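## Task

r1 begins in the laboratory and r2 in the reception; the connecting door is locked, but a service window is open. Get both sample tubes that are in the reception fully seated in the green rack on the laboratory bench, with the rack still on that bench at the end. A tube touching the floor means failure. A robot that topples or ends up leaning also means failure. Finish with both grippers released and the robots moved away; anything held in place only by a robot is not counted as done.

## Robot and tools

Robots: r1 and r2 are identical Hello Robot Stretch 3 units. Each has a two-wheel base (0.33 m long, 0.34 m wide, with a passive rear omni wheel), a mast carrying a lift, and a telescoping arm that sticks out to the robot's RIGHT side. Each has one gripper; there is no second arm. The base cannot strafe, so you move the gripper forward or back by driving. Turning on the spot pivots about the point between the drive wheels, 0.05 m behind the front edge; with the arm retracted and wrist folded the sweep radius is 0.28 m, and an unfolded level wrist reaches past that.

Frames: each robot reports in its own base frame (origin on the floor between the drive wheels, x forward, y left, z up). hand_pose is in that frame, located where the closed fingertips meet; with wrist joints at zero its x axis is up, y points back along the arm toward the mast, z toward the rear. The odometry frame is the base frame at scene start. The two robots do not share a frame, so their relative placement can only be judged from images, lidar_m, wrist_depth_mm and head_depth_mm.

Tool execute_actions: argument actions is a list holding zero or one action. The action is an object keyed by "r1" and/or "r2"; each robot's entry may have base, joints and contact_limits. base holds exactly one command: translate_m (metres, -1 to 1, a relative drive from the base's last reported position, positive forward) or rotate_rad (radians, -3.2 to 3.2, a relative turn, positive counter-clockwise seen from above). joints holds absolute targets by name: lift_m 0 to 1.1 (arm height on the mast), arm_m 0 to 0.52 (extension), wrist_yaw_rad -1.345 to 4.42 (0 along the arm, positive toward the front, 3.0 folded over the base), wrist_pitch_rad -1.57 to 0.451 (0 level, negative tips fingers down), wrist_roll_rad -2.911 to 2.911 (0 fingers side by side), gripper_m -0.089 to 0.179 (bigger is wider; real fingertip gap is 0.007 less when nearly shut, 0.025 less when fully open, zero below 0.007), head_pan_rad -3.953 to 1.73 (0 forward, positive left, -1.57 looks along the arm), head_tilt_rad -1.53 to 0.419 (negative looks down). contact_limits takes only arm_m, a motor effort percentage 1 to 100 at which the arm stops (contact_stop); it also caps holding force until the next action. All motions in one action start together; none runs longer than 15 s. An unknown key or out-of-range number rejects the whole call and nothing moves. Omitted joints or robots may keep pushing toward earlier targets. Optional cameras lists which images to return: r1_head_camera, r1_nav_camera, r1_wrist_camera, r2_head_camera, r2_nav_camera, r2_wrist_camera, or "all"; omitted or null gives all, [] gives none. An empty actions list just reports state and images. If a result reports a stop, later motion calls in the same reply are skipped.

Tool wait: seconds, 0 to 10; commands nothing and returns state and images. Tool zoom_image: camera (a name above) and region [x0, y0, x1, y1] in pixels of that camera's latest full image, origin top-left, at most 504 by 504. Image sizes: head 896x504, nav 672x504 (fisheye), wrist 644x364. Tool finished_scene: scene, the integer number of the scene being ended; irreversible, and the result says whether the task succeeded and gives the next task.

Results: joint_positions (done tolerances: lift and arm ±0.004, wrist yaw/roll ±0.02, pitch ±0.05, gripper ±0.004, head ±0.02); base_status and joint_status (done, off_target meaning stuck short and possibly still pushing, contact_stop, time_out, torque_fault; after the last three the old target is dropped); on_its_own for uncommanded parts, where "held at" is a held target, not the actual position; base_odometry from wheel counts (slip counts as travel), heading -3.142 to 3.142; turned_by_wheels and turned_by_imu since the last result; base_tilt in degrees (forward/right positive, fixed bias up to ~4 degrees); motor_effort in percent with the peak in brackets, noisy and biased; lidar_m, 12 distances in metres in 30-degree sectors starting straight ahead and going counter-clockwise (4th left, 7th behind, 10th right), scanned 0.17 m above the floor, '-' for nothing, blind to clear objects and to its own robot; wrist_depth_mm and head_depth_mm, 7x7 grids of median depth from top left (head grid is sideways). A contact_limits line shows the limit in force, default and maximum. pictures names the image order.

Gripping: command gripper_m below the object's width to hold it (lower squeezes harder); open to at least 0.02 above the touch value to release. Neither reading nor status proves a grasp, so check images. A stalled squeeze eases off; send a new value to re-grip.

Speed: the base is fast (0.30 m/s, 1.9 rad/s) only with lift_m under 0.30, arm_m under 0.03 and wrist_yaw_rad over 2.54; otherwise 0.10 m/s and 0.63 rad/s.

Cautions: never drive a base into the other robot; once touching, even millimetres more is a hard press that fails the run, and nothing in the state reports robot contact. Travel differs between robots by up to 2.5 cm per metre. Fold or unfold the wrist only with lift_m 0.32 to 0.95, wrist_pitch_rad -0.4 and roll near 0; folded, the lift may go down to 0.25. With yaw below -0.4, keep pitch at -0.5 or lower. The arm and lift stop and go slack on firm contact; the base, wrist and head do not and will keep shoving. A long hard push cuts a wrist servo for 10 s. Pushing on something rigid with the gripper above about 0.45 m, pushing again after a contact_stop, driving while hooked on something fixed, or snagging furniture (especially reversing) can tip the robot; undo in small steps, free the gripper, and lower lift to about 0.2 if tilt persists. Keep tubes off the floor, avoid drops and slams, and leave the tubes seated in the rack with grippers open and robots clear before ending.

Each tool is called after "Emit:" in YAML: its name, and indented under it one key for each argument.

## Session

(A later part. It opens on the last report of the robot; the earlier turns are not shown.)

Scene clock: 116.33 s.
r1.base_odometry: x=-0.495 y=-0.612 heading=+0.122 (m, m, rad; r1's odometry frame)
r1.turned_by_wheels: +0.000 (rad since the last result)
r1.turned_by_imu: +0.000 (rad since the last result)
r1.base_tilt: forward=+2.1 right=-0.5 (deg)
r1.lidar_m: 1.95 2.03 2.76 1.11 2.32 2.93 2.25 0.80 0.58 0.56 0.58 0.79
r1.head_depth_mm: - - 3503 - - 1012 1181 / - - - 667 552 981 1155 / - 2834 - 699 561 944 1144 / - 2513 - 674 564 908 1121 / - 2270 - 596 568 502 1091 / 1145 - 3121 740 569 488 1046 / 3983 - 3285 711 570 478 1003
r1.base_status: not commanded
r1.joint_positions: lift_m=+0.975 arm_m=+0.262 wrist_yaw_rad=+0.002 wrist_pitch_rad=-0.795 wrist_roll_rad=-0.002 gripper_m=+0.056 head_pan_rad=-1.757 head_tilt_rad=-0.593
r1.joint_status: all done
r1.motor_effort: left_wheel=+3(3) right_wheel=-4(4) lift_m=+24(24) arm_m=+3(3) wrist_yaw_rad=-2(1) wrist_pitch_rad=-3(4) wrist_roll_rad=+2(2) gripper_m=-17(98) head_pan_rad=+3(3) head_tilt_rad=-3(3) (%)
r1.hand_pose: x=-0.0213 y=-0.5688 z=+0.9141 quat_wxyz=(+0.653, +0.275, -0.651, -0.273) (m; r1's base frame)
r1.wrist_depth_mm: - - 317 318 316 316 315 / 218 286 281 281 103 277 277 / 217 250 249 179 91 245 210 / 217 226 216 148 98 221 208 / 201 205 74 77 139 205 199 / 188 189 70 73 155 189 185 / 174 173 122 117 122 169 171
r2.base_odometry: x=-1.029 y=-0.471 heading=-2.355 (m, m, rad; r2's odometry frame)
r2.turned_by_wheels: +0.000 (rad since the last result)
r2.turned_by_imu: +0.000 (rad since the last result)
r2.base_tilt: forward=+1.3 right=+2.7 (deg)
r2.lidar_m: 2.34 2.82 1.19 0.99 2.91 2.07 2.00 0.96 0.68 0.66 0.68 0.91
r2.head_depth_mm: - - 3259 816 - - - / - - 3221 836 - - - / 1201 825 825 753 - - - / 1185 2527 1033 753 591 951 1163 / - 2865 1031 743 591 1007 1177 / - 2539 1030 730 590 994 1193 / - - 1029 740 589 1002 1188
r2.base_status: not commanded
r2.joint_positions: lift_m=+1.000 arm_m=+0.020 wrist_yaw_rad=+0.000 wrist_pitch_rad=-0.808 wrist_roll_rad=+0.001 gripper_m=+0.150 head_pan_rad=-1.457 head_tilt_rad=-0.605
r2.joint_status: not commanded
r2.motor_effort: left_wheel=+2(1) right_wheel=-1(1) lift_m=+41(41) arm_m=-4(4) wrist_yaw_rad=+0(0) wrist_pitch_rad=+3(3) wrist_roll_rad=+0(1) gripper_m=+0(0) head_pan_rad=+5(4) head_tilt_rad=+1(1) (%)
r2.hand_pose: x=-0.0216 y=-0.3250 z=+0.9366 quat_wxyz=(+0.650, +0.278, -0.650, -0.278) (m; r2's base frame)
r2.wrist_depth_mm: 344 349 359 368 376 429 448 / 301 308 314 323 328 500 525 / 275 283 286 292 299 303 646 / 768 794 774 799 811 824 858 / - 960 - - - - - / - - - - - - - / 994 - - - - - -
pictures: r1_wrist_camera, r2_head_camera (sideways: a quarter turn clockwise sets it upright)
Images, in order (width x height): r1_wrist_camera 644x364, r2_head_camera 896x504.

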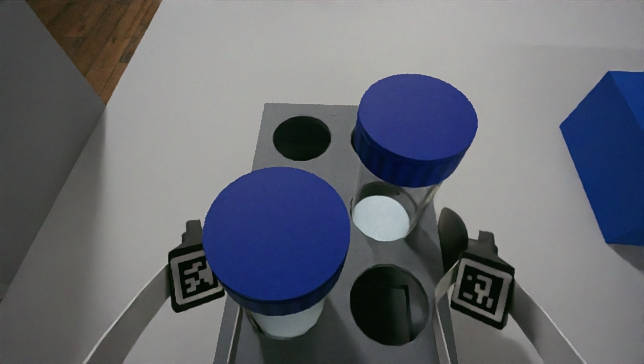

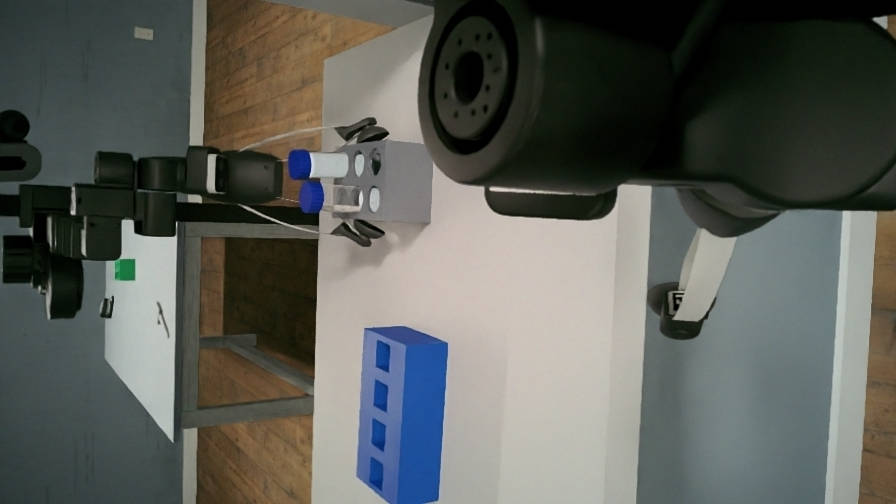

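Emit:
execute_actions:
  actions:
    - {"r1":{"joints":{"gripper_m":0.045,"lift_m":1.01}}}
  cameras: ["r1_wrist_camera","r2_head_camera"]

Emit:
zoom_image:
  camera: "r2_head_camera"
  region: [200, 80, 460, 280]

Scene clock: 117.67 s.
r1.base_odometry: x=-0.495 y=-0.612 heading=+0.122 (m, m, rad; r1's odometry frame)
r1.turned_by_wheels: +0.000 (rad since the last result)
r1.turned_by_imu: +0.000 (rad since the last result)
r1.base_tilt: forward=+2.0 right=-0.5 (deg)
r1.lidar_m: 1.96 2.03 2.76 1.10 2.33 2.93 2.25 0.80 0.58 0.56 0.58 0.79
r1.head_depth_mm: - - - - 556 1024 1180 / - - - 691 560 975 1157 / - - 943 697 563 944 1132 / - - - 701 565 908 1117 / - 996 - 585 566 501 1094 / 1141 - 3085 722 569 488 1045 / 3995 - 3279 712 570 476 1006
r1.base_status: not commanded
r1.joint_positions: lift_m=+1.010 arm_m=+0.262 wrist_yaw_rad=+0.002 wrist_pitch_rad=-0.822 wrist_roll_rad=-0.002 gripper_m=+0.046 head_pan_rad=-1.757 head_tilt_rad=-0.593
r1.joint_status: all done
r1.motor_effort: left_wheel=+2(3) right_wheel=-2(4) lift_m=+36(38) arm_m=+2(2) wrist_yaw_rad=-2(1) wrist_pitch_rad=+10(10) wrist_roll_rad=+2(2) gripper_m=-20(70) head_pan_rad=+2(3) head_tilt_rad=-3(3) (%)
r1.hand_pose: x=-0.0213 y=-0.5635 z=+0.9443 quat_wxyz=(+0.649, +0.283, -0.647, -0.282) (m; r1's base frame)
r1.wrist_depth_mm: - - 355 351 353 353 352 / 218 - 313 310 311 311 308 / 218 275 280 174 92 273 220 / 220 257 248 153 96 252 207 / 222 236 76 78 140 235 217 / 216 216 71 72 162 217 214 / 203 200 133 119 123 196 199
r2.base_odometry: x=-1.029 y=-0.471 heading=-2.355 (m, m, rad; r2's odometry frame)
r2.turned_by_wheels: +0.000 (rad since the last result)
r2.turned_by_imu: +0.000 (rad since the last result)
r2.base_tilt: forward=+1.3 right=+2.7 (deg)
r2.lidar_m: 2.34 2.82 1.19 0.99 2.92 2.07 2.00 0.96 0.69 0.66 0.68 0.91
r2.head_depth_mm: - - 3214 818 - - - / - - 3214 837 - - - / 797 813 778 756 - - - / 1169 2552 1035 752 590 950 1166 / - 2847 1034 742 590 1009 1177 / - 2540 1035 729 590 993 1191 / - - 1030 740 589 1002 1192
r2.base_status: not commanded
r2.joint_positions: lift_m=+1.000 arm_m=+0.020 wrist_yaw_rad=+0.000 wrist_pitch_rad=-0.808 wrist_roll_rad=+0.001 gripper_m=+0.150 head_pan_rad=-1.457 head_tilt_rad=-0.605
r2.joint_status: not commanded
r2.motor_effort: left_wheel=+2(2) right_wheel=-1(1) lift_m=+40(40) arm_m=-4(4) wrist_yaw_rad=-1(0) wrist_pitch_rad=+3(3) wrist_roll_rad=-1(1) gripper_m=+1(0) head_pan_rad=+5(5) head_tilt_rad=+1(1) (%)
r2.hand_pose: x=-0.0216 y=-0.3250 z=+0.9366 quat_wxyz=(+0.650, +0.278, -0.650, -0.278) (m; r2's base frame)
r2.wrist_depth_mm: 342 351 356 364 373 428 449 / 305 307 310 323 329 491 529 / 276 281 286 292 294 300 645 / 776 788 805 802 802 799 829 / - - - - - - - / - - - - - - - / 988 - - - - - -
pictures: r1_wrist_camera, r2_head_camera (sideways: a quarter turn clockwise sets it upright)
Images, in order (width x height): r1_wrist_camera 644x364, r2_head_camera 896x504.

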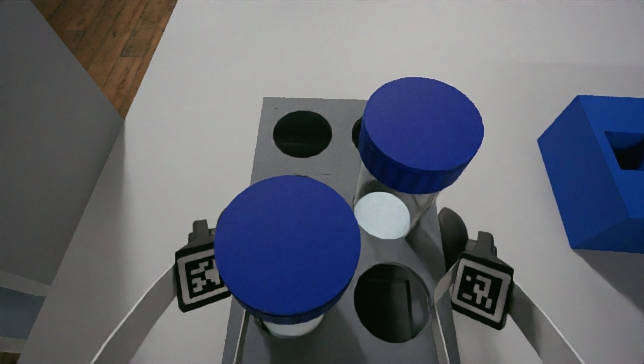

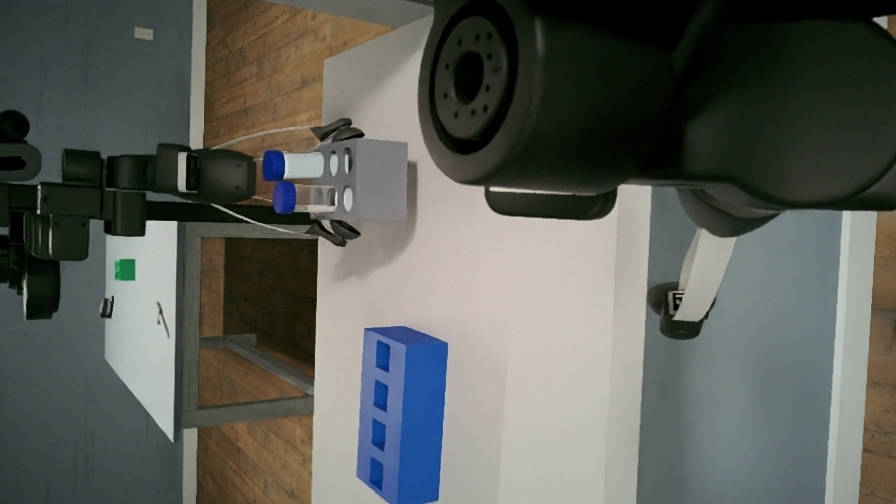

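Region (200, 80, 460, 280) of r2_head_camera's 896x504 image, scaled by 1.938, with more detail than that image has; it fills the top 388 rows of this view, and the rest is white.

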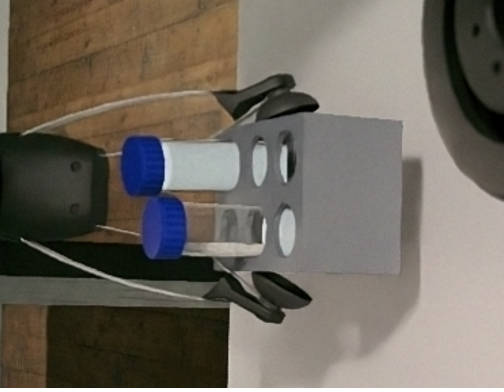

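Emit:
wait:
  seconds: 5

Scene clock: 122.77 s.
r1.base_odometry: x=-0.495 y=-0.612 heading=+0.122 (m, m, rad; r1's odometry frame)
r1.turned_by_wheels: +0.000 (rad since the last result)
r1.turned_by_imu: -0.001 (rad since the last result)
r1.base_tilt: forward=+1.9 right=-0.4 (deg)
r1.lidar_m: 1.96 2.03 2.76 1.10 2.33 2.93 2.26 0.80 0.58 0.56 0.58 0.79
r1.head_depth_mm: - - - - 556 1026 1180 / - - - 692 559 984 1161 / - - 943 699 561 945 1136 / - - - 700 565 906 1118 / - 998 - 584 566 501 1093 / 1140 - 3137 723 568 488 1046 / 3957 - 3286 711 571 476 1008
r1.base_status: not commanded
r1.joint_positions: lift_m=+1.010 arm_m=+0.262 wrist_yaw_rad=+0.002 wrist_pitch_rad=-0.822 wrist_roll_rad=-0.002 gripper_m=+0.046 head_pan_rad=-1.757 head_tilt_rad=-0.593
r1.joint_status: all done
r1.motor_effort: left_wheel=+2(3) right_wheel=-2(4) lift_m=+36(38) arm_m=+3(2) wrist_yaw_rad=-1(1) wrist_pitch_rad=+10(10) wrist_roll_rad=+2(2) gripper_m=-19(70) head_pan_rad=+3(3) head_tilt_rad=-3(3) (%)
r1.hand_pose: x=-0.0213 y=-0.5635 z=+0.9443 quat_wxyz=(+0.649, +0.283, -0.647, -0.282) (m; r1's base frame)
r1.wrist_depth_mm: - - 352 351 355 349 352 / 220 - 313 312 312 312 310 / 218 275 281 174 92 274 220 / 220 257 251 152 96 253 207 / 222 235 76 77 141 235 216 / 217 215 71 72 161 215 215 / 202 200 132 120 123 195 197
r2.base_odometry: x=-1.029 y=-0.471 heading=-2.355 (m, m, rad; r2's odometry frame)
r2.turned_by_wheels: +0.000 (rad since the last result)
r2.turned_by_imu: +0.001 (rad since the last result)
r2.base_tilt: forward=+1.3 right=+2.7 (deg)
r2.lidar_m: 2.34 2.83 1.19 0.99 2.92 2.07 2.00 0.96 0.69 0.66 0.68 0.91
r2.head_depth_mm: - - 3226 817 - - - / - - 3237 839 - - - / 796 814 776 757 - - - / 1168 2547 1034 752 591 951 1169 / - 2850 1034 744 590 1009 1178 / - 2517 1029 730 589 993 1191 / - - 1030 739 588 1002 1188
r2.base_status: not commanded
r2.joint_positions: lift_m=+1.000 arm_m=+0.020 wrist_yaw_rad=+0.000 wrist_pitch_rad=-0.808 wrist_roll_rad=+0.001 gripper_m=+0.150 head_pan_rad=-1.457 head_tilt_rad=-0.605
r2.joint_status: not commanded
r2.motor_effort: left_wheel=+2(2) right_wheel=-1(1) lift_m=+41(40) arm_m=-4(4) wrist_yaw_rad=+0(0) wrist_pitch_rad=+3(3) wrist_roll_rad=-1(1) gripper_m=+0(0) head_pan_rad=+5(5) head_tilt_rad=+1(1) (%)
r2.hand_pose: x=-0.0216 y=-0.3250 z=+0.9366 quat_wxyz=(+0.650, +0.278, -0.650, -0.278) (m; r2's base frame)
r2.wrist_depth_mm: 346 348 357 364 374 429 445 / 302 309 314 323 326 491 523 / 277 283 285 291 298 301 655 / 781 783 794 800 810 820 842 / - 988 - - - - - / - - - - - - - / 979 994 - - - - -
wait: 5.00 s; at rest by 0.17 s
pictures: r1_head_camera (sideways: a quarter turn clockwise sets it upright), r1_nav_camera (sideways: a quarter turn counterclockwise sets it upright), r1_wrist_camera, r2_head_camera (sideways: a quarter turn clockwise sets it upright), r2_nav_camera (sideways: a quarter turn counterclockwise sets it upright), r2_wrist_camera
Images, in order (width x height): r1_head_camera 896x504, r1_nav_camera 672x504, r1_wrist_camera 644x364, r2_head_camera 896x504, r2_nav_camera 672x504, r2_wrist_camera 644x364.

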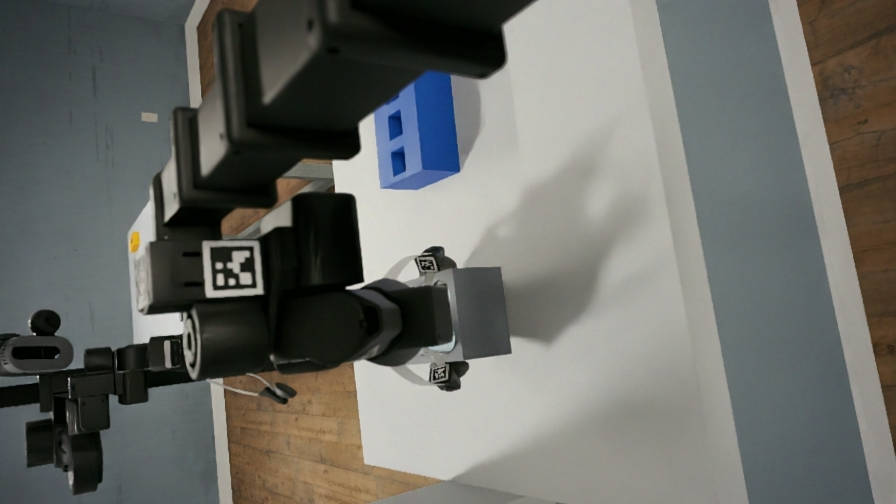

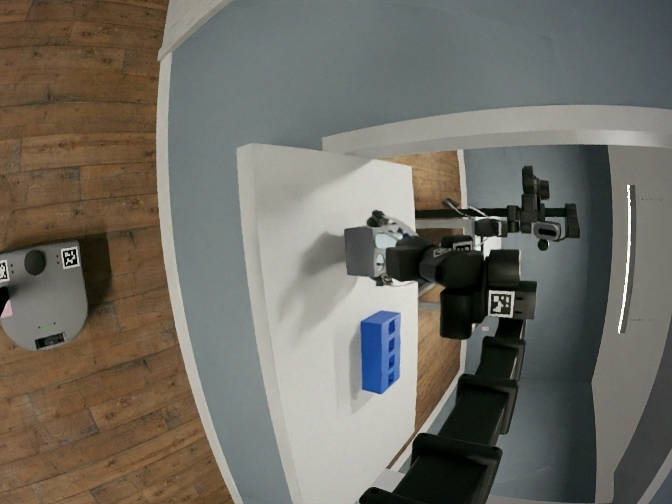

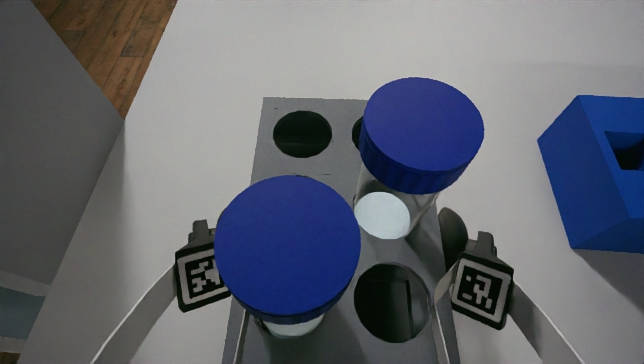

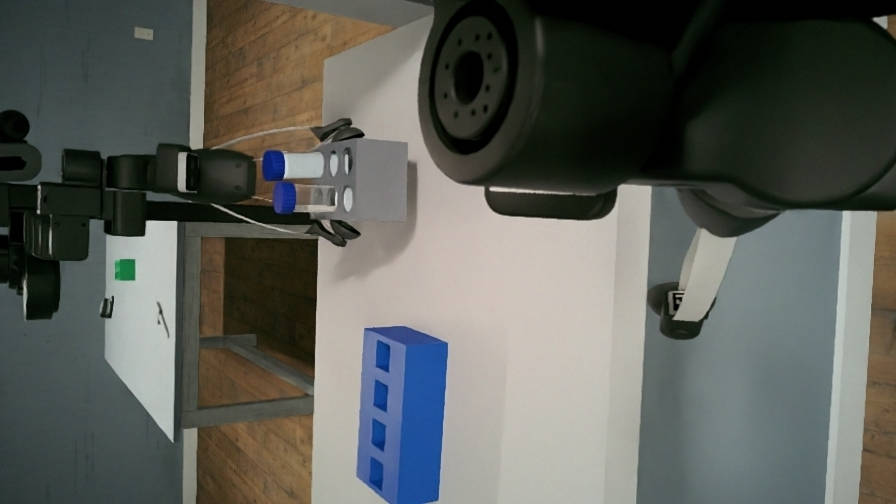

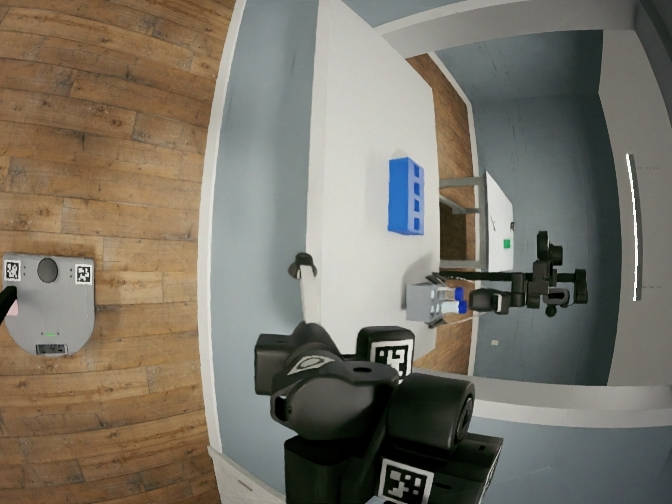

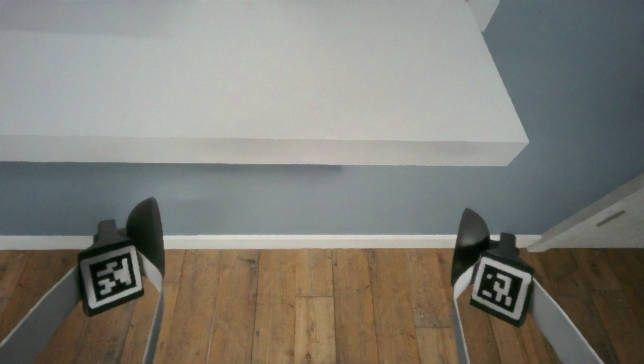

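Emit:
execute_actions:
  actions:
    - {"r1":{"joints":{"arm_m":0.03,"lift_m":1.06}},"r2":{"joints":{"arm_m":0.0,"head_tilt_rad":-0.3,"wrist_yaw_rad":1.57}}}
  cameras: ["r1_wrist_camera"]

Emit:
execute_actions:
  actions:
    - {"r1":{"base":{"rotate_rad":-1.72},"joints":{"head_pan_rad":-2.6,"head_tilt_rad":-0.8}}}
  cameras: ["r1_wrist_camera","r1_nav_camera"]

Scene clock: 127.03 s.
r1.base_odometry: x=-0.495 y=-0.612 heading=+0.122 (m, m, rad; r1's odometry frame)
r1.turned_by_wheels: +0.000 (rad since the last result)
r1.turned_by_imu: -0.001 (rad since the last result)
r1.base_tilt: forward=+2.1 right=-0.6 (deg)
r1.lidar_m: 1.95 2.03 2.77 1.11 2.32 2.93 2.25 0.80 0.58 0.56 0.58 0.79
r1.head_depth_mm: - - - - - 1022 1178 / - - - - - 982 1158 / - - - - - 952 1134 / - - - - - 954 1119 / - 1050 - - - 903 1095 / 1146 - 3328 737 586 489 1050 / 3977 - 3338 710 570 477 1002
r1.base_status: not commanded
r1.joint_positions: lift_m=+1.060 arm_m=+0.030 wrist_yaw_rad=+0.002 wrist_pitch_rad=-0.823 wrist_roll_rad=-0.002 gripper_m=+0.046 head_pan_rad=-1.757 head_tilt_rad=-0.593
r1.joint_status: all done
r1.motor_effort: left_wheel=+2(2) right_wheel=-2(2) lift_m=+36(36) arm_m=-2(1) wrist_yaw_rad=-2(2) wrist_pitch_rad=+10(10) wrist_roll_rad=+2(2) gripper_m=-19(20) head_pan_rad=+2(3) head_tilt_rad=-3(3) (%)
r1.hand_pose: x=-0.0213 y=-0.3319 z=+0.9942 quat_wxyz=(+0.649, +0.284, -0.647, -0.282) (m; r1's base frame)
r1.wrist_depth_mm: 314 323 439 430 436 370 345 / 367 372 388 379 380 376 366 / 455 431 345 174 92 336 341 / 576 519 307 153 96 311 309 / 812 292 76 77 141 289 282 / - 274 71 72 161 265 266 / - - 133 119 123 - -
r2.base_odometry: x=-1.029 y=-0.471 heading=-2.355 (m, m, rad; r2's odometry frame)
r2.turned_by_wheels: +0.000 (rad since the last result)
r2.turned_by_imu: +0.001 (rad since the last result)
r2.base_tilt: forward=+1.3 right=+2.7 (deg)
r2.lidar_m: 2.35 2.83 1.19 0.99 2.91 2.07 1.99 0.96 0.69 0.66 0.68 0.91
r2.head_depth_mm: - - - - 934 676 - / - - - - 933 677 - / - - 1079 1000 936 678 531 / - - 3339 3665 934 678 531 / - - - 3925 936 680 531 / - - - 3133 937 679 531 / - - - - 936 679 530
r2.base_status: not commanded
r2.joint_positions: lift_m=+1.000 arm_m=+0.000 wrist_yaw_rad=+1.568 wrist_pitch_rad=-0.808 wrist_roll_rad=+0.001 gripper_m=+0.150 head_pan_rad=-1.457 head_tilt_rad=-0.310
r2.joint_status: all done
r2.motor_effort: left_wheel=+2(2) right_wheel=-1(1) lift_m=+41(41) arm_m=-3(4) wrist_yaw_rad=+2(0) wrist_pitch_rad=+3(3) wrist_roll_rad=-1(1) gripper_m=+0(0) head_pan_rad=+5(4) head_tilt_rad=+3(17) (%)
r2.hand_pose: x=+0.1383 y=-0.1459 z=+0.9366 quat_wxyz=(+0.657, +0.656, -0.264, +0.262) (m; r2's base frame)
r2.wrist_depth_mm: - - - - - 843 397 / - - - - - 870 350 / - - - - - 842 320 / - - - - - 876 572 / - - - - - 761 585 / - - - - - - 577 / 955 - - - - 857 549
pictures: r1_wrist_camera
Images, in order (width x height): r1_wrist_camera 644x364.

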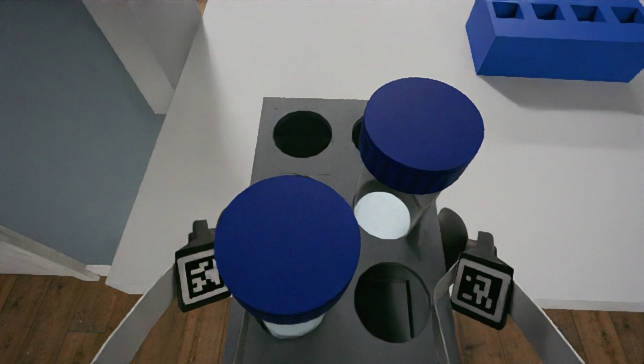

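Scene clock: 130.70 s.
r1.base_odometry: x=-0.495 y=-0.612 heading=-1.598 (m, m, rad; r1's odometry frame)
r1.turned_by_wheels: -1.720 (rad since the last result)
r1.turned_by_imu: -1.728 (rad since the last result)
r1.base_tilt: forward=+2.1 right=-0.4 (deg)
r1.lidar_m: 0.56 0.56 0.69 1.33 1.97 2.43 1.10 1.11 3.13 2.83 0.96 0.61
r1.head_depth_mm: - - - 1676 1474 1269 1102 / - - - 1654 1478 1262 1114 / - - - 1764 1490 1277 1138 / - - - 1791 1489 1277 1139 / - - 1700 1758 1492 1282 1116 / - - 2101 1807 1502 1285 1122 / - - 2184 1807 1515 1291 1122
r1.base_status: done
r1.joint_positions: lift_m=+1.060 arm_m=+0.030 wrist_yaw_rad=+0.002 wrist_pitch_rad=-0.823 wrist_roll_rad=-0.002 gripper_m=+0.046 head_pan_rad=-2.593 head_tilt_rad=-0.790
r1.joint_status: all done
r1.motor_effort: left_wheel=+2(6) right_wheel=-2(5) lift_m=+36(36) arm_m=-3(3) wrist_yaw_rad=-2(1) wrist_pitch_rad=+10(10) wrist_roll_rad=+2(2) gripper_m=-20(19) head_pan_rad=-3(29) head_tilt_rad=-4(17) (%)
r1.hand_pose: x=-0.0213 y=-0.3319 z=+0.9942 quat_wxyz=(+0.649, +0.284, -0.647, -0.282) (m; r1's base frame)
r1.wrist_depth_mm: 827 - - - - - - / 826 - - - - - - / 787 - - 175 92 - - / 779 - - 152 95 - - / 760 - 76 78 141 - - / 753 - 71 72 161 - - / 740 - 133 119 123 - -
r2.base_odometry: x=-1.029 y=-0.471 heading=-2.355 (m, m, rad; r2's odometry frame)
r2.turned_by_wheels: +0.000 (rad since the last result)
r2.turned_by_imu: +0.001 (rad since the last result)
r2.base_tilt: forward=+1.3 right=+2.7 (deg)
r2.lidar_m: 2.34 2.81 1.19 0.99 2.91 2.07 1.99 0.96 0.69 0.66 0.68 0.91
r2.head_depth_mm: - - - - 934 677 - / - 1295 - - 933 678 - / - - - - 934 678 530 / - - 2906 3606 936 680 531 / - - - 3935 937 679 531 / - - - 3144 937 678 530 / - - - - 933 680 531
r2.base_status: not commanded
r2.joint_positions: lift_m=+1.000 arm_m=+0.000 wrist_yaw_rad=+1.568 wrist_pitch_rad=-0.808 wrist_roll_rad=+0.001 gripper_m=+0.150 head_pan_rad=-1.457 head_tilt_rad=-0.310
r2.joint_status: not commanded
r2.motor_effort: left_wheel=+2(2) right_wheel=-1(1) lift_m=+41(41) arm_m=-4(4) wrist_yaw_rad=+2(2) wrist_pitch_rad=+3(3) wrist_roll_rad=-1(1) gripper_m=+0(0) head_pan_rad=+5(4) head_tilt_rad=+3(3) (%)
r2.hand_pose: x=+0.1383 y=-0.1459 z=+0.9366 quat_wxyz=(+0.657, +0.656, -0.264, +0.262) (m; r2's base frame)
r2.wrist_depth_mm: - - - - - 848 390 / - - - - - 843 351 / - - - - - 885 323 / - - - - - 847 578 / - - - - - 772 581 / - - - - - - 579 / - - - - - 871 556
pictures: r1_nav_camera (sideways: a quarter turn counterclockwise sets it upright), r1_wrist_camera
Images, in order (width x height): r1_nav_camera 672x504, r1_wrist_camera 644x364.

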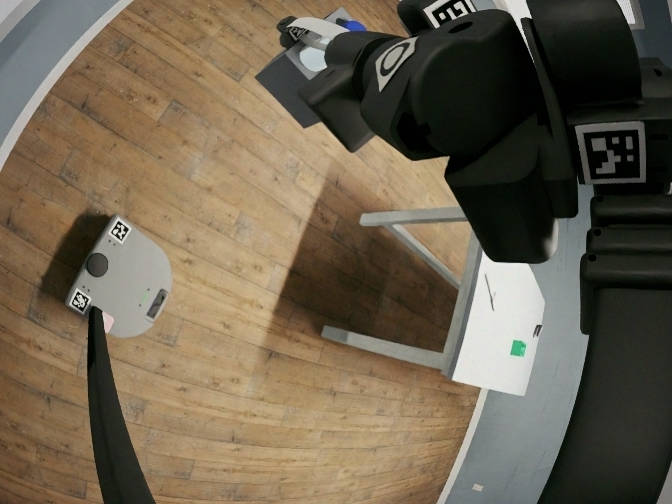

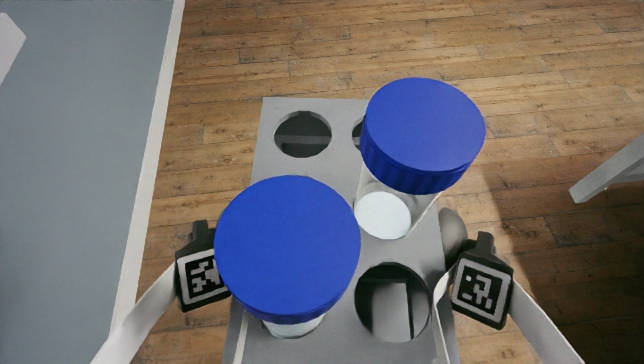

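Emit:
execute_actions:
  actions:
    - {"r1":{"base":{"translate_m":-1.0},"joints":{"lift_m":0.95}}}
  cameras: ["r1_wrist_camera","r1_nav_camera"]

Emit:
execute_actions:
  actions:
    - {"r1":{"base":{"translate_m":-0.6},"joints":{"head_pan_rad":-2.0}}}
  cameras: ["r1_wrist_camera","r1_nav_camera"]

Emit:
execute_actions:
  actions:
    - {"r1":{"base":{"rotate_rad":0.155},"joints":{"arm_m":0.2,"head_pan_rad":-1.85}}}
  cameras: ["r1_wrist_camera","r1_nav_camera","r1_head_camera"]

Scene clock: 142.07 s.
r1.base_odometry: x=-0.468 y=+0.388 heading=-1.598 (m, m, rad; r1's odometry frame)
r1.turned_by_wheels: +0.000 (rad since the last result)
r1.turned_by_imu: -0.005 (rad since the last result)
r1.base_tilt: forward=+2.1 right=-0.5 (deg)
r1.lidar_m: 1.55 1.56 1.89 1.80 1.81 2.22 2.78 1.54 0.27 0.27 2.67 1.70
r1.head_depth_mm: 2339 2635 2172 1766 - - 1068 / 2414 1377 2062 1774 - - 1092 / 2483 1178 998 1836 - - 1139 / 2583 1188 900 788 - 1223 1136 / 2664 1204 906 - - 1262 1120 / 2813 1210 925 - - 547 843 / 3041 1228 949 - - 501 1068
r1.base_status: done
r1.joint_positions: lift_m=+0.950 arm_m=+0.030 wrist_yaw_rad=+0.002 wrist_pitch_rad=-0.823 wrist_roll_rad=-0.002 gripper_m=+0.046 head_pan_rad=-2.593 head_tilt_rad=-0.790
r1.joint_status: all done
r1.motor_effort: left_wheel=+2(2) right_wheel=-2(6) lift_m=+25(32) arm_m=-2(3) wrist_yaw_rad=-2(1) wrist_pitch_rad=+10(10) wrist_roll_rad=+2(2) gripper_m=-20(20) head_pan_rad=-2(2) head_tilt_rad=-4(4) (%)
r1.hand_pose: x=-0.0213 y=-0.3319 z=+0.8846 quat_wxyz=(+0.649, +0.284, -0.647, -0.282) (m; r1's base frame)
r1.wrist_depth_mm: - - - 449 427 434 421 / - - - 390 387 383 381 / - - - 174 92 338 346 / - - - 153 96 309 312 / - - 76 78 141 291 286 / - - 71 72 161 269 264 / 931 903 133 119 123 243 247
r2.base_odometry: x=-1.029 y=-0.471 heading=-2.355 (m, m, rad; r2's odometry frame)
r2.turned_by_wheels: +0.000 (rad since the last result)
r2.turned_by_imu: +0.003 (rad since the last result)
r2.base_tilt: forward=+1.3 right=+2.7 (deg)
r2.lidar_m: 2.34 2.82 1.19 0.99 2.91 2.06 1.99 0.96 0.69 0.66 0.68 0.91
r2.head_depth_mm: - - - - 932 677 - / - - - - 935 678 - / - - - - 933 678 531 / - - - 3614 935 677 531 / - - - 3902 936 679 532 / - - - 3142 938 678 531 / - - - - 936 679 530
r2.base_status: not commanded
r2.joint_positions: lift_m=+1.000 arm_m=+0.000 wrist_yaw_rad=+1.568 wrist_pitch_rad=-0.808 wrist_roll_rad=+0.001 gripper_m=+0.150 head_pan_rad=-1.457 head_tilt_rad=-0.310
r2.joint_status: not commanded
r2.motor_effort: left_wheel=+2(2) right_wheel=-1(1) lift_m=+40(40) arm_m=-4(4) wrist_yaw_rad=+2(1) wrist_pitch_rad=+3(3) wrist_roll_rad=-1(1) gripper_m=+1(0) head_pan_rad=+5(4) head_tilt_rad=+3(3) (%)
r2.hand_pose: x=+0.1383 y=-0.1459 z=+0.9366 quat_wxyz=(+0.657, +0.656, -0.264, +0.262) (m; r2's base frame)
r2.wrist_depth_mm: - - - - - 858 396 / - - - - - 840 351 / - - - - - 831 319 / - - - - - 847 591 / - - - - - 768 572 / - - - - - - 585 / - - - - - 880 553
pictures: r1_nav_camera (sideways: a quarter turn counterclockwise sets it upright), r1_wrist_camera
Images, in order (width x height): r1_nav_camera 672x504, r1_wrist_camera 644x364.

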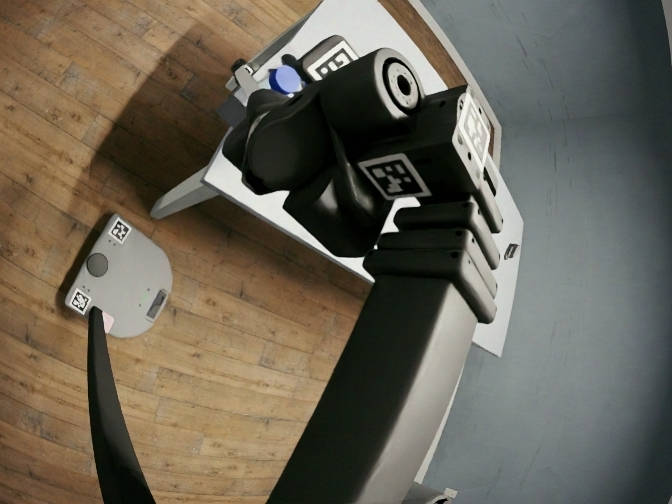

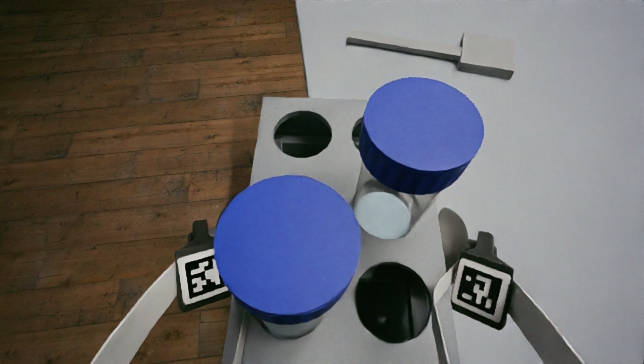

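Scene clock: 149.03 s.
r1.base_odometry: x=-0.452 y=+0.987 heading=-1.598 (m, m, rad; r1's odometry frame)
r1.turned_by_wheels: +0.000 (rad since the last result)
r1.turned_by_imu: -0.003 (rad since the last result)
r1.base_tilt: forward=+2.0 right=-0.4 (deg)
r1.lidar_m: 2.15 2.16 1.87 1.70 1.70 2.10 2.19 1.00 1.09 0.99 1.00 0.56
r1.head_depth_mm: 2354 1173 916 - - 1215 1111 / 2641 1177 957 - - 1261 1115 / 3022 1183 963 - - 1271 1131 / 3259 1191 969 - - 1251 1120 / 3017 2974 992 - - 1235 1114 / 2844 3036 940 - - 1234 1125 / 2706 2877 917 785 602 557 1125
r1.base_status: done
r1.joint_positions: lift_m=+0.950 arm_m=+0.030 wrist_yaw_rad=+0.002 wrist_pitch_rad=-0.823 wrist_roll_rad=-0.002 gripper_m=+0.046 head_pan_rad=-2.007 head_tilt_rad=-0.790
r1.joint_status: all done
r1.motor_effort: left_wheel=+2(2) right_wheel=-2(6) lift_m=+25(25) arm_m=-2(3) wrist_yaw_rad=-2(1) wrist_pitch_rad=+10(10) wrist_roll_rad=+2(2) gripper_m=-20(20) head_pan_rad=+2(25) head_tilt_rad=-4(4) (%)
r1.hand_pose: x=-0.0213 y=-0.3319 z=+0.8846 quat_wxyz=(+0.649, +0.284, -0.647, -0.282) (m; r1's base frame)
r1.wrist_depth_mm: 434 433 433 443 362 345 434 / 390 390 391 385 340 369 386 / 349 351 347 174 92 339 344 / 317 317 311 154 96 312 308 / 289 288 76 77 141 288 285 / 265 269 71 72 161 272 915 / 253 266 133 119 122 880 930
r2.base_odometry: x=-1.029 y=-0.471 heading=-2.355 (m, m, rad; r2's odometry frame)
r2.turned_by_wheels: +0.000 (rad since the last result)
r2.turned_by_imu: +0.002 (rad since the last result)
r2.base_tilt: forward=+1.3 right=+2.7 (deg)
r2.lidar_m: 2.34 2.83 1.19 0.99 2.92 2.08 2.00 0.96 0.69 0.66 0.68 0.91
r2.head_depth_mm: - - - - 933 676 - / - - - - 935 678 - / - - - - 936 677 530 / - - - 3638 937 678 531 / - - - 3912 936 679 531 / - - - 3152 935 678 531 / - - - - 936 680 530
r2.base_status: not commanded
r2.joint_positions: lift_m=+1.000 arm_m=+0.000 wrist_yaw_rad=+1.568 wrist_pitch_rad=-0.808 wrist_roll_rad=+0.001 gripper_m=+0.150 head_pan_rad=-1.457 head_tilt_rad=-0.310
r2.joint_status: not commanded
r2.motor_effort: left_wheel=+2(2) right_wheel=-1(1) lift_m=+41(40) arm_m=-4(4) wrist_yaw_rad=+0(3) wrist_pitch_rad=+3(3) wrist_roll_rad=-1(1) gripper_m=+0(0) head_pan_rad=+4(4) head_tilt_rad=+3(3) (%)
r2.hand_pose: x=+0.1383 y=-0.1459 z=+0.9366 quat_wxyz=(+0.657, +0.656, -0.264, +0.262) (m; r2's base frame)
r2.wrist_depth_mm: - - - - - 886 389 / - - - - - 855 353 / - - - - - 862 320 / - - - - - 850 585 / - - - - - 783 563 / - - - - - - 577 / - - - - - 870 560
pictures: r1_nav_camera (sideways: a quarter turn counterclockwise sets it upright), r1_wrist_camera
Images, in order (width x height): r1_nav_camera 672x504, r1_wrist_camera 644x364.

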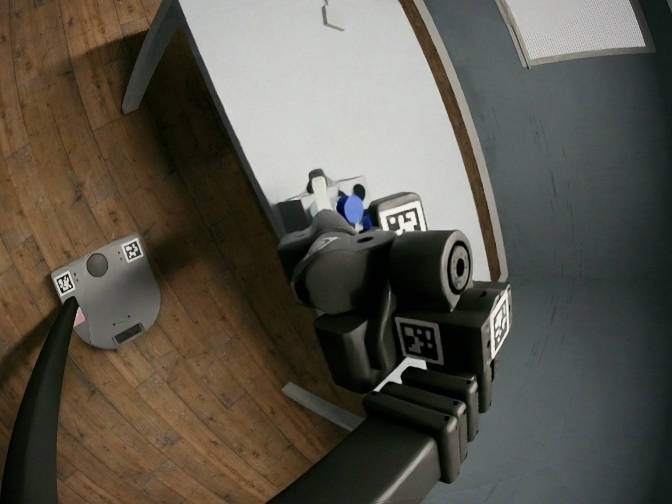

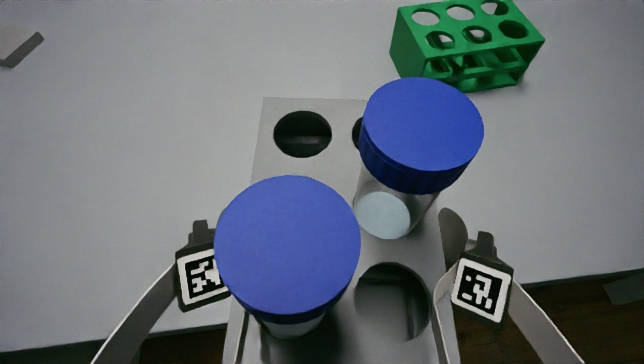

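Scene clock: 151.53 s.
r1.base_odometry: x=-0.452 y=+0.987 heading=-1.443 (m, m, rad; r1's odometry frame)
r1.turned_by_wheels: +0.155 (rad since the last result)
r1.turned_by_imu: +0.155 (rad since the last result)
r1.base_tilt: forward=+2.0 right=-0.4 (deg)
r1.lidar_m: 2.14 2.19 1.77 1.70 1.76 2.28 2.19 1.00 1.03 0.99 1.03 0.56
r1.head_depth_mm: 3098 1169 950 - - 1242 1106 / 3013 3094 - - 628 1271 1114 / 2928 3191 - 698 630 1271 1113 / 2825 - 814 720 604 1278 1115 / 2704 - - 670 604 1247 1121 / 2610 2913 - 672 608 1238 1125 / 2555 2818 914 729 608 1212 1128
r1.base_status: done
r1.joint_positions: lift_m=+0.950 arm_m=+0.200 wrist_yaw_rad=+0.001 wrist_pitch_rad=-0.823 wrist_roll_rad=-0.001 gripper_m=+0.046 head_pan_rad=-1.857 head_tilt_rad=-0.790
r1.joint_status: all done
r1.motor_effort: left_wheel=-1(7) right_wheel=+2(6) lift_m=+25(26) arm_m=+2(2) wrist_yaw_rad=-1(2) wrist_pitch_rad=+10(10) wrist_roll_rad=+1(2) gripper_m=-20(19) head_pan_rad=+3(13) head_tilt_rad=-4(4) (%)
r1.hand_pose: x=-0.0214 y=-0.5012 z=+0.8846 quat_wxyz=(+0.649, +0.284, -0.647, -0.283) (m; r1's base frame)
r1.wrist_depth_mm: 439 437 435 430 426 431 428 / 383 387 384 386 380 377 383 / 341 345 345 174 92 336 344 / 314 316 307 152 96 301 247 / 291 289 76 77 140 282 240 / 267 268 71 72 160 263 260 / 248 248 133 119 123 241 245
r2.base_odometry: x=-1.029 y=-0.471 heading=-2.355 (m, m, rad; r2's odometry frame)
r2.turned_by_wheels: +0.000 (rad since the last result)
r2.turned_by_imu: +0.001 (rad since the last result)
r2.base_tilt: forward=+1.3 right=+2.7 (deg)
r2.lidar_m: 2.34 2.82 1.19 0.99 2.91 2.07 2.00 0.96 0.69 0.66 0.68 0.91
r2.head_depth_mm: - - - - 932 677 - / - - - - 934 679 - / - - - - 936 678 530 / - - - 3613 934 679 531 / - - - 3943 935 678 531 / - - - 3128 936 679 531 / - - - - 937 679 530
r2.base_status: not commanded
r2.joint_positions: lift_m=+1.000 arm_m=+0.000 wrist_yaw_rad=+1.568 wrist_pitch_rad=-0.808 wrist_roll_rad=+0.001 gripper_m=+0.150 head_pan_rad=-1.457 head_tilt_rad=-0.310
r2.joint_status: not commanded
r2.motor_effort: left_wheel=+1(2) right_wheel=+0(1) lift_m=+40(41) arm_m=-4(4) wrist_yaw_rad=+2(1) wrist_pitch_rad=+3(3) wrist_roll_rad=-1(1) gripper_m=+0(0) head_pan_rad=+4(5) head_tilt_rad=+3(3) (%)
r2.hand_pose: x=+0.1383 y=-0.1459 z=+0.9366 quat_wxyz=(+0.657, +0.656, -0.264, +0.262) (m; r2's base frame)
r2.wrist_depth_mm: - - - - - 865 394 / - - - - - 844 349 / - - - - - 862 321 / - - - - - 865 562 / - - - - - 760 586 / - - - - - - 577 / - - 991 - - 882 549
pictures: r1_head_camera (sideways: a quarter turn clockwise sets it upright), r1_nav_camera (sideways: a quarter turn counterclockwise sets it upright), r1_wrist_camera
Images, in order (width x height): r1_head_camera 896x504, r1_nav_camera 672x504, r1_wrist_camera 644x364.

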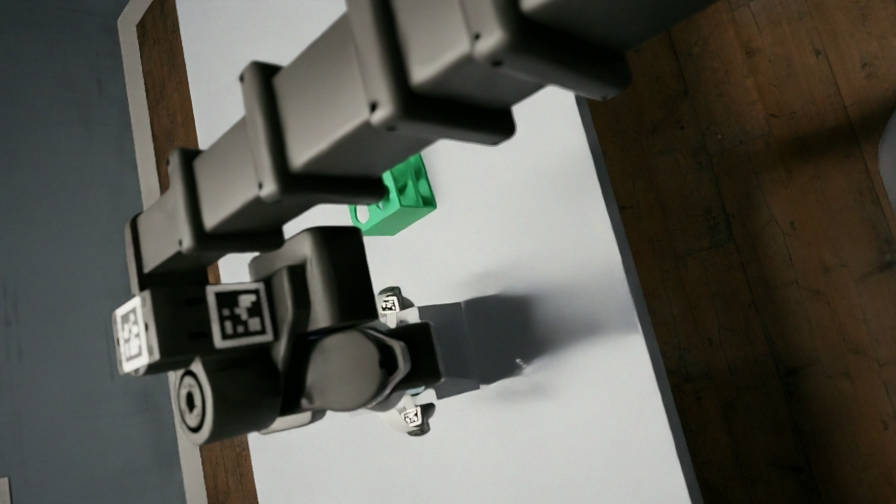

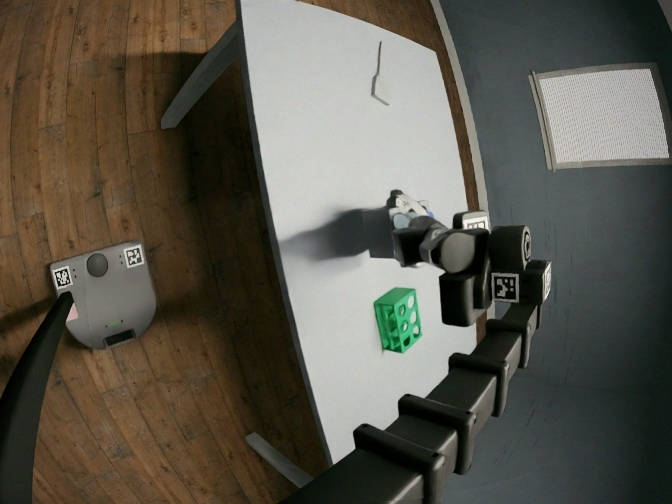

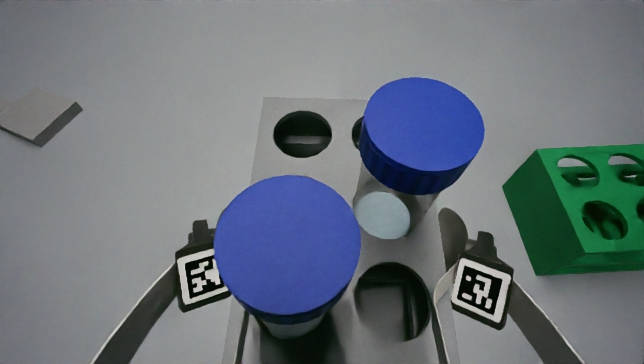

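Emit:
execute_actions:
  actions:
    - {"r1":{"joints":{"arm_m":0.22,"lift_m":0.868}}}
  cameras: ["r1_wrist_camera","r1_head_camera"]

Scene clock: 153.53 s.
r1.base_odometry: x=-0.452 y=+0.987 heading=-1.443 (m, m, rad; r1's odometry frame)
r1.turned_by_wheels: +0.000 (rad since the last result)
r1.turned_by_imu: +0.000 (rad since the last result)
r1.base_tilt: forward=+2.0 right=-0.4 (deg)
r1.lidar_m: 2.15 2.18 1.77 1.70 1.76 2.27 2.18 1.01 1.03 0.99 1.03 0.56
r1.head_depth_mm: 3100 1168 889 713 - - 1075 / 3035 2963 888 747 - 1223 1112 / 2931 2934 946 - 615 1270 1115 / 2794 2996 - 692 616 1273 1119 / 2722 2977 - 667 607 1254 1121 / 2668 2911 975 688 608 1232 1119 / 2578 2822 916 732 610 1211 1121
r1.base_status: not commanded
r1.joint_positions: lift_m=+0.868 arm_m=+0.220 wrist_yaw_rad=+0.001 wrist_pitch_rad=-0.813 wrist_roll_rad=-0.001 gripper_m=+0.046 head_pan_rad=-1.857 head_tilt_rad=-0.790
r1.joint_status: all done
r1.motor_effort: left_wheel=-1(2) right_wheel=+2(2) lift_m=+19(27) arm_m=+3(3) wrist_yaw_rad=-1(1) wrist_pitch_rad=+6(10) wrist_roll_rad=+2(1) gripper_m=-20(20) head_pan_rad=+2(2) head_tilt_rad=-4(4) (%)
r1.hand_pose: x=-0.0214 y=-0.5233 z=+0.8045 quat_wxyz=(+0.650, +0.280, -0.648, -0.279) (m; r1's base frame)
r1.wrist_depth_mm: 317 312 315 313 309 310 310 / 279 278 275 274 104 276 274 / 251 251 249 178 92 240 210 / 225 225 220 152 118 223 201 / 205 205 76 77 141 206 196 / 189 189 71 72 162 190 187 / 175 175 128 118 122 171 173
r2.base_odometry: x=-1.029 y=-0.471 heading=-2.355 (m, m, rad; r2's odometry frame)
r2.turned_by_wheels: +0.000 (rad since the last result)
r2.turned_by_imu: +0.001 (rad since the last result)
r2.base_tilt: forward=+1.3 right=+2.7 (deg)
r2.lidar_m: 2.34 2.83 1.19 0.99 2.91 2.07 2.00 0.95 0.69 0.66 0.68 0.91
r2.head_depth_mm: - - - - 932 677 - / - - - - 934 678 - / - - - - 936 679 531 / - - - 3655 935 678 531 / - - - 3943 936 678 531 / - - - 3140 935 677 531 / - - - - 937 677 531
r2.base_status: not commanded
r2.joint_positions: lift_m=+1.000 arm_m=+0.000 wrist_yaw_rad=+1.568 wrist_pitch_rad=-0.808 wrist_roll_rad=+0.001 gripper_m=+0.150 head_pan_rad=-1.457 head_tilt_rad=-0.310
r2.joint_status: not commanded
r2.motor_effort: left_wheel=+1(2) right_wheel=-1(1) lift_m=+41(41) arm_m=-4(4) wrist_yaw_rad=+2(1) wrist_pitch_rad=+3(3) wrist_roll_rad=-1(1) gripper_m=+0(0) head_pan_rad=+4(4) head_tilt_rad=+3(3) (%)
r2.hand_pose: x=+0.1383 y=-0.1459 z=+0.9366 quat_wxyz=(+0.657, +0.656, -0.264, +0.262) (m; r2's base frame)
r2.wrist_depth_mm: - - - - - 848 390 / - - - - - 858 354 / - - - - - 866 320 / - - - - - 865 584 / - - - - - 774 574 / - - - - - - 577 / - - 999 - - 867 566
pictures: r1_head_camera (sideways: a quarter turn clockwise sets it upright), r1_wrist_camera
Images, in order (width x height): r1_head_camera 896x504, r1_wrist_camera 644x364.

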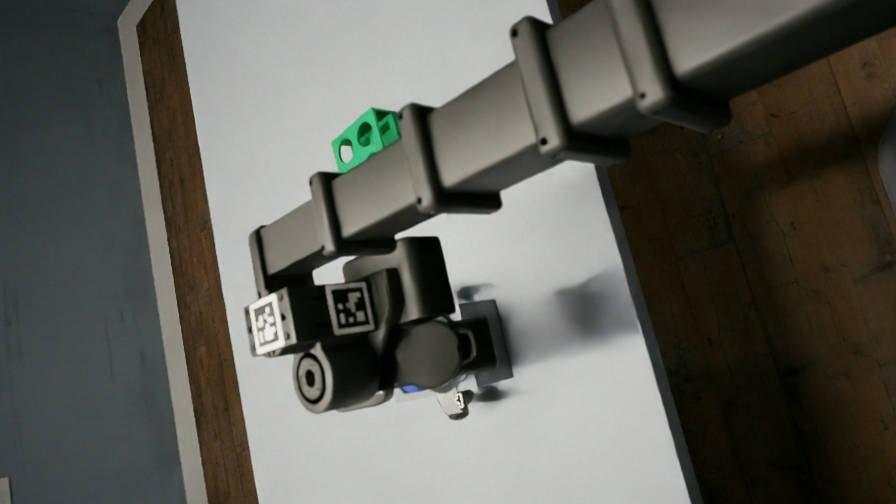

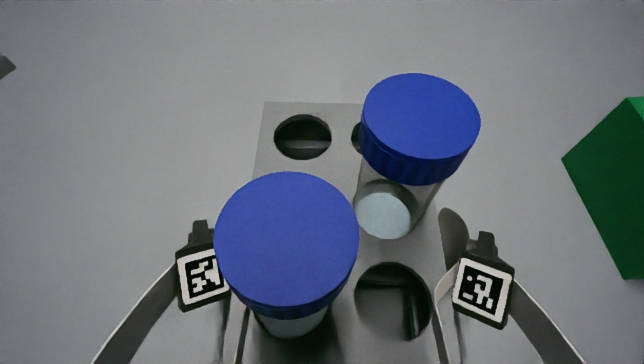

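Emit:
execute_actions:
  actions:
    - {"r1":{"joints":{"gripper_m":0.135}}}
  cameras: []

Emit:
execute_actions:
  actions:
    - {"r1":{"base":{"translate_m":0.025},"joints":{"lift_m":0.965,"arm_m":0.17}}}
  cameras: ["r1_wrist_camera","r1_head_camera"]

Scene clock: 155.27 s.
r1.base_odometry: x=-0.452 y=+0.987 heading=-1.443 (m, m, rad; r1's odometry frame)
r1.turned_by_wheels: +0.000 (rad since the last result)
r1.turned_by_imu: +0.000 (rad since the last result)
r1.base_tilt: forward=+2.0 right=-0.3 (deg)
r1.lidar_m: 2.14 2.18 1.77 1.70 1.76 2.27 2.19 1.00 1.04 0.99 1.03 0.56
r1.head_depth_mm: 3139 1171 882 712 - - 1070 / 2993 2915 888 746 - 1217 1111 / 2905 2965 926 - 614 1277 1116 / 2822 2931 - 692 604 1280 1116 / 2706 2924 - 668 606 1259 1120 / 2662 2874 979 690 606 1233 1127 / 2579 2856 913 731 609 1216 1125
r1.base_status: not commanded
r1.joint_positions: lift_m=+0.868 arm_m=+0.220 wrist_yaw_rad=+0.001 wrist_pitch_rad=-0.813 wrist_roll_rad=-0.001 gripper_m=+0.135 head_pan_rad=-1.857 head_tilt_rad=-0.790
r1.joint_status: all done
r1.motor_effort: left_wheel=-1(1) right_wheel=+2(2) lift_m=+24(23) arm_m=+3(2) wrist_yaw_rad=-1(1) wrist_pitch_rad=+6(6) wrist_roll_rad=+1(1) gripper_m=+0(100) head_pan_rad=+3(3) head_tilt_rad=-4(4) (%)
r1.hand_pose: x=-0.0214 y=-0.5233 z=+0.8042 quat_wxyz=(+0.650, +0.280, -0.648, -0.279) (m; r1's base frame)
r1.wrist_depth_mm: 318 313 312 308 308 310 308 / 277 277 278 275 275 271 272 / 248 246 248 178 92 243 209 / 224 224 219 153 97 224 203 / 204 207 76 78 151 207 197 / 188 - 71 73 157 - 187 / 178 174 122 118 121 171 173
r2.base_odometry: x=-1.029 y=-0.471 heading=-2.355 (m, m, rad; r2's odometry frame)
r2.turned_by_wheels: +0.000 (rad since the last result)
r2.turned_by_imu: +0.000 (rad since the last result)
r2.base_tilt: forward=+1.2 right=+2.7 (deg)
r2.lidar_m: 2.34 2.83 1.19 0.99 2.91 2.07 2.00 0.96 0.69 0.66 0.68 0.91
r2.head_depth_mm: - - - - 936 677 - / - - - - 933 678 - / - - - - 935 679 531 / - - - 3653 937 678 531 / - - - 3867 936 679 531 / - - - 3142 936 679 531 / - - - - 935 678 531
r2.base_status: not commanded
r2.joint_positions: lift_m=+1.000 arm_m=+0.000 wrist_yaw_rad=+1.568 wrist_pitch_rad=-0.808 wrist_roll_rad=+0.001 gripper_m=+0.150 head_pan_rad=-1.457 head_tilt_rad=-0.310
r2.joint_status: not commanded
r2.motor_effort: left_wheel=+2(2) right_wheel=-1(1) lift_m=+41(41) arm_m=-4(4) wrist_yaw_rad=+3(2) wrist_pitch_rad=+3(3) wrist_roll_rad=-1(0) gripper_m=+0(0) head_pan_rad=+5(5) head_tilt_rad=+3(2) (%)
r2.hand_pose: x=+0.1383 y=-0.1459 z=+0.9366 quat_wxyz=(+0.657, +0.656, -0.264, +0.262) (m; r2's base frame)
r2.wrist_depth_mm: - - - - - 842 389 / - - - - - 842 355 / - - - - - 819 318 / - - - - - 831 586 / - - - - - 756 579 / - - - - - - 570 / 963 - - - - 884 548
pictures: none
No camera images: the call's "cameras" was empty. Leave "cameras" out to get every camera's image.

Scene clock: 157.50 s.
r1.base_odometry: x=-0.449 y=+0.963 heading=-1.443 (m, m, rad; r1's odometry frame)
r1.turned_by_wheels: +0.000 (rad since the last result)
r1.turned_by_imu: +0.000 (rad since the last result)
r1.base_tilt: forward=+2.0 right=-0.3 (deg)
r1.lidar_m: 2.12 2.17 1.77 1.70 1.76 2.30 2.21 1.03 1.03 0.99 1.03 0.54
r1.head_depth_mm: 3107 3044 - - - 1262 1108 / 3017 3130 - - 644 1267 1107 / 2882 - - 717 629 1279 1116 / 2780 - - 720 605 1273 1121 / 2697 - - 657 606 1260 1121 / 2622 - - 700 607 1235 1126 / 2547 2800 911 729 608 1213 1122
r1.base_status: done
r1.joint_positions: lift_m=+0.965 arm_m=+0.170 wrist_yaw_rad=+0.001 wrist_pitch_rad=-0.813 wrist_roll_rad=-0.001 gripper_m=+0.135 head_pan_rad=-1.857 head_tilt_rad=-0.790
r1.joint_status: all done
r1.motor_effort: left_wheel=-1(3) right_wheel=+2(6) lift_m=+34(37) arm_m=-3(2) wrist_yaw_rad=-1(1) wrist_pitch_rad=+6(6) wrist_roll_rad=+1(1) gripper_m=+0(1) head_pan_rad=+3(1) head_tilt_rad=-4(4) (%)
r1.hand_pose: x=-0.0214 y=-0.4739 z=+0.9008 quat_wxyz=(+0.650, +0.280, -0.648, -0.279) (m; r1's base frame)
r1.wrist_depth_mm: 472 467 471 464 466 455 460 / 416 422 417 408 408 411 410 / 363 369 371 365 368 368 361 / 338 337 336 309 260 326 268 / 308 311 304 238 264 306 276 / 283 - 282 241 259 - 279 / 266 262 261 260 260 255 258
r2.base_odometry: x=-1.029 y=-0.471 heading=-2.355 (m, m, rad; r2's odometry frame)
r2.turned_by_wheels: +0.000 (rad since the last result)
r2.turned_by_imu: +0.001 (rad since the last result)
r2.base_tilt: forward=+1.3 right=+2.7 (deg)
r2.lidar_m: 2.34 2.82 1.19 0.99 2.92 2.07 2.00 0.96 0.68 0.66 0.68 0.91
r2.head_depth_mm: - - - - 933 678 - / - - - - 935 678 - / - - - - 935 677 531 / - - - 3627 937 679 531 / - - - 3891 934 680 531 / - - - 3133 935 679 531 / - - - - 937 678 530
r2.base_status: not commanded
r2.joint_positions: lift_m=+1.000 arm_m=+0.000 wrist_yaw_rad=+1.568 wrist_pitch_rad=-0.808 wrist_roll_rad=+0.001 gripper_m=+0.150 head_pan_rad=-1.457 head_tilt_rad=-0.310
r2.joint_status: not commanded
r2.motor_effort: left_wheel=+2(2) right_wheel=-1(1) lift_m=+41(41) arm_m=-3(3) wrist_yaw_rad=+1(1) wrist_pitch_rad=+3(3) wrist_roll_rad=-1(1) gripper_m=+0(0) head_pan_rad=+5(4) head_tilt_rad=+4(3) (%)
r2.hand_pose: x=+0.1383 y=-0.1459 z=+0.9366 quat_wxyz=(+0.657, +0.656, -0.264, +0.262) (m; r2's base frame)
r2.wrist_depth_mm: - - - - - 897 395 / - - - - - 861 349 / - - - - - 847 321 / - - - - - 857 578 / - - - - - 767 578 / - - - - - - 575 / 988 - - - - 867 558
pictures: r1_head_camera (sideways: a quarter turn clockwise sets it upright), r1_wrist_camera
Images, in order (width x height): r1_head_camera 896x504, r1_wrist_camera 644x364.

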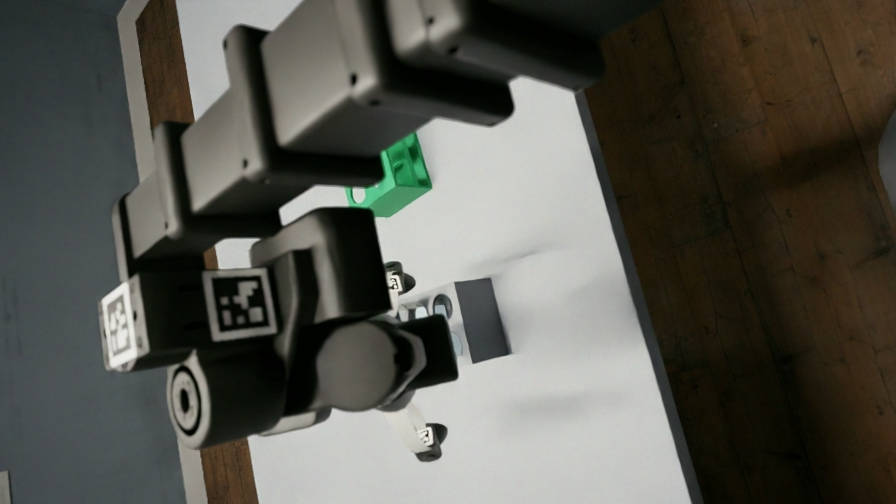

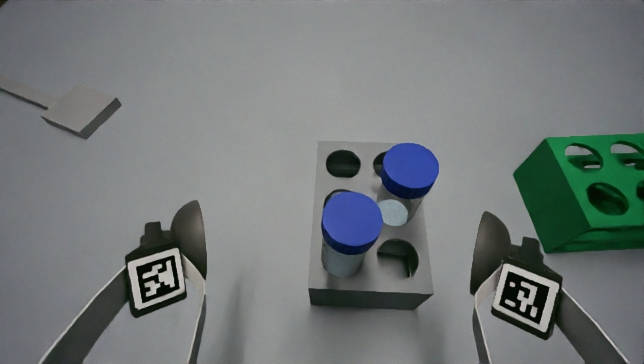

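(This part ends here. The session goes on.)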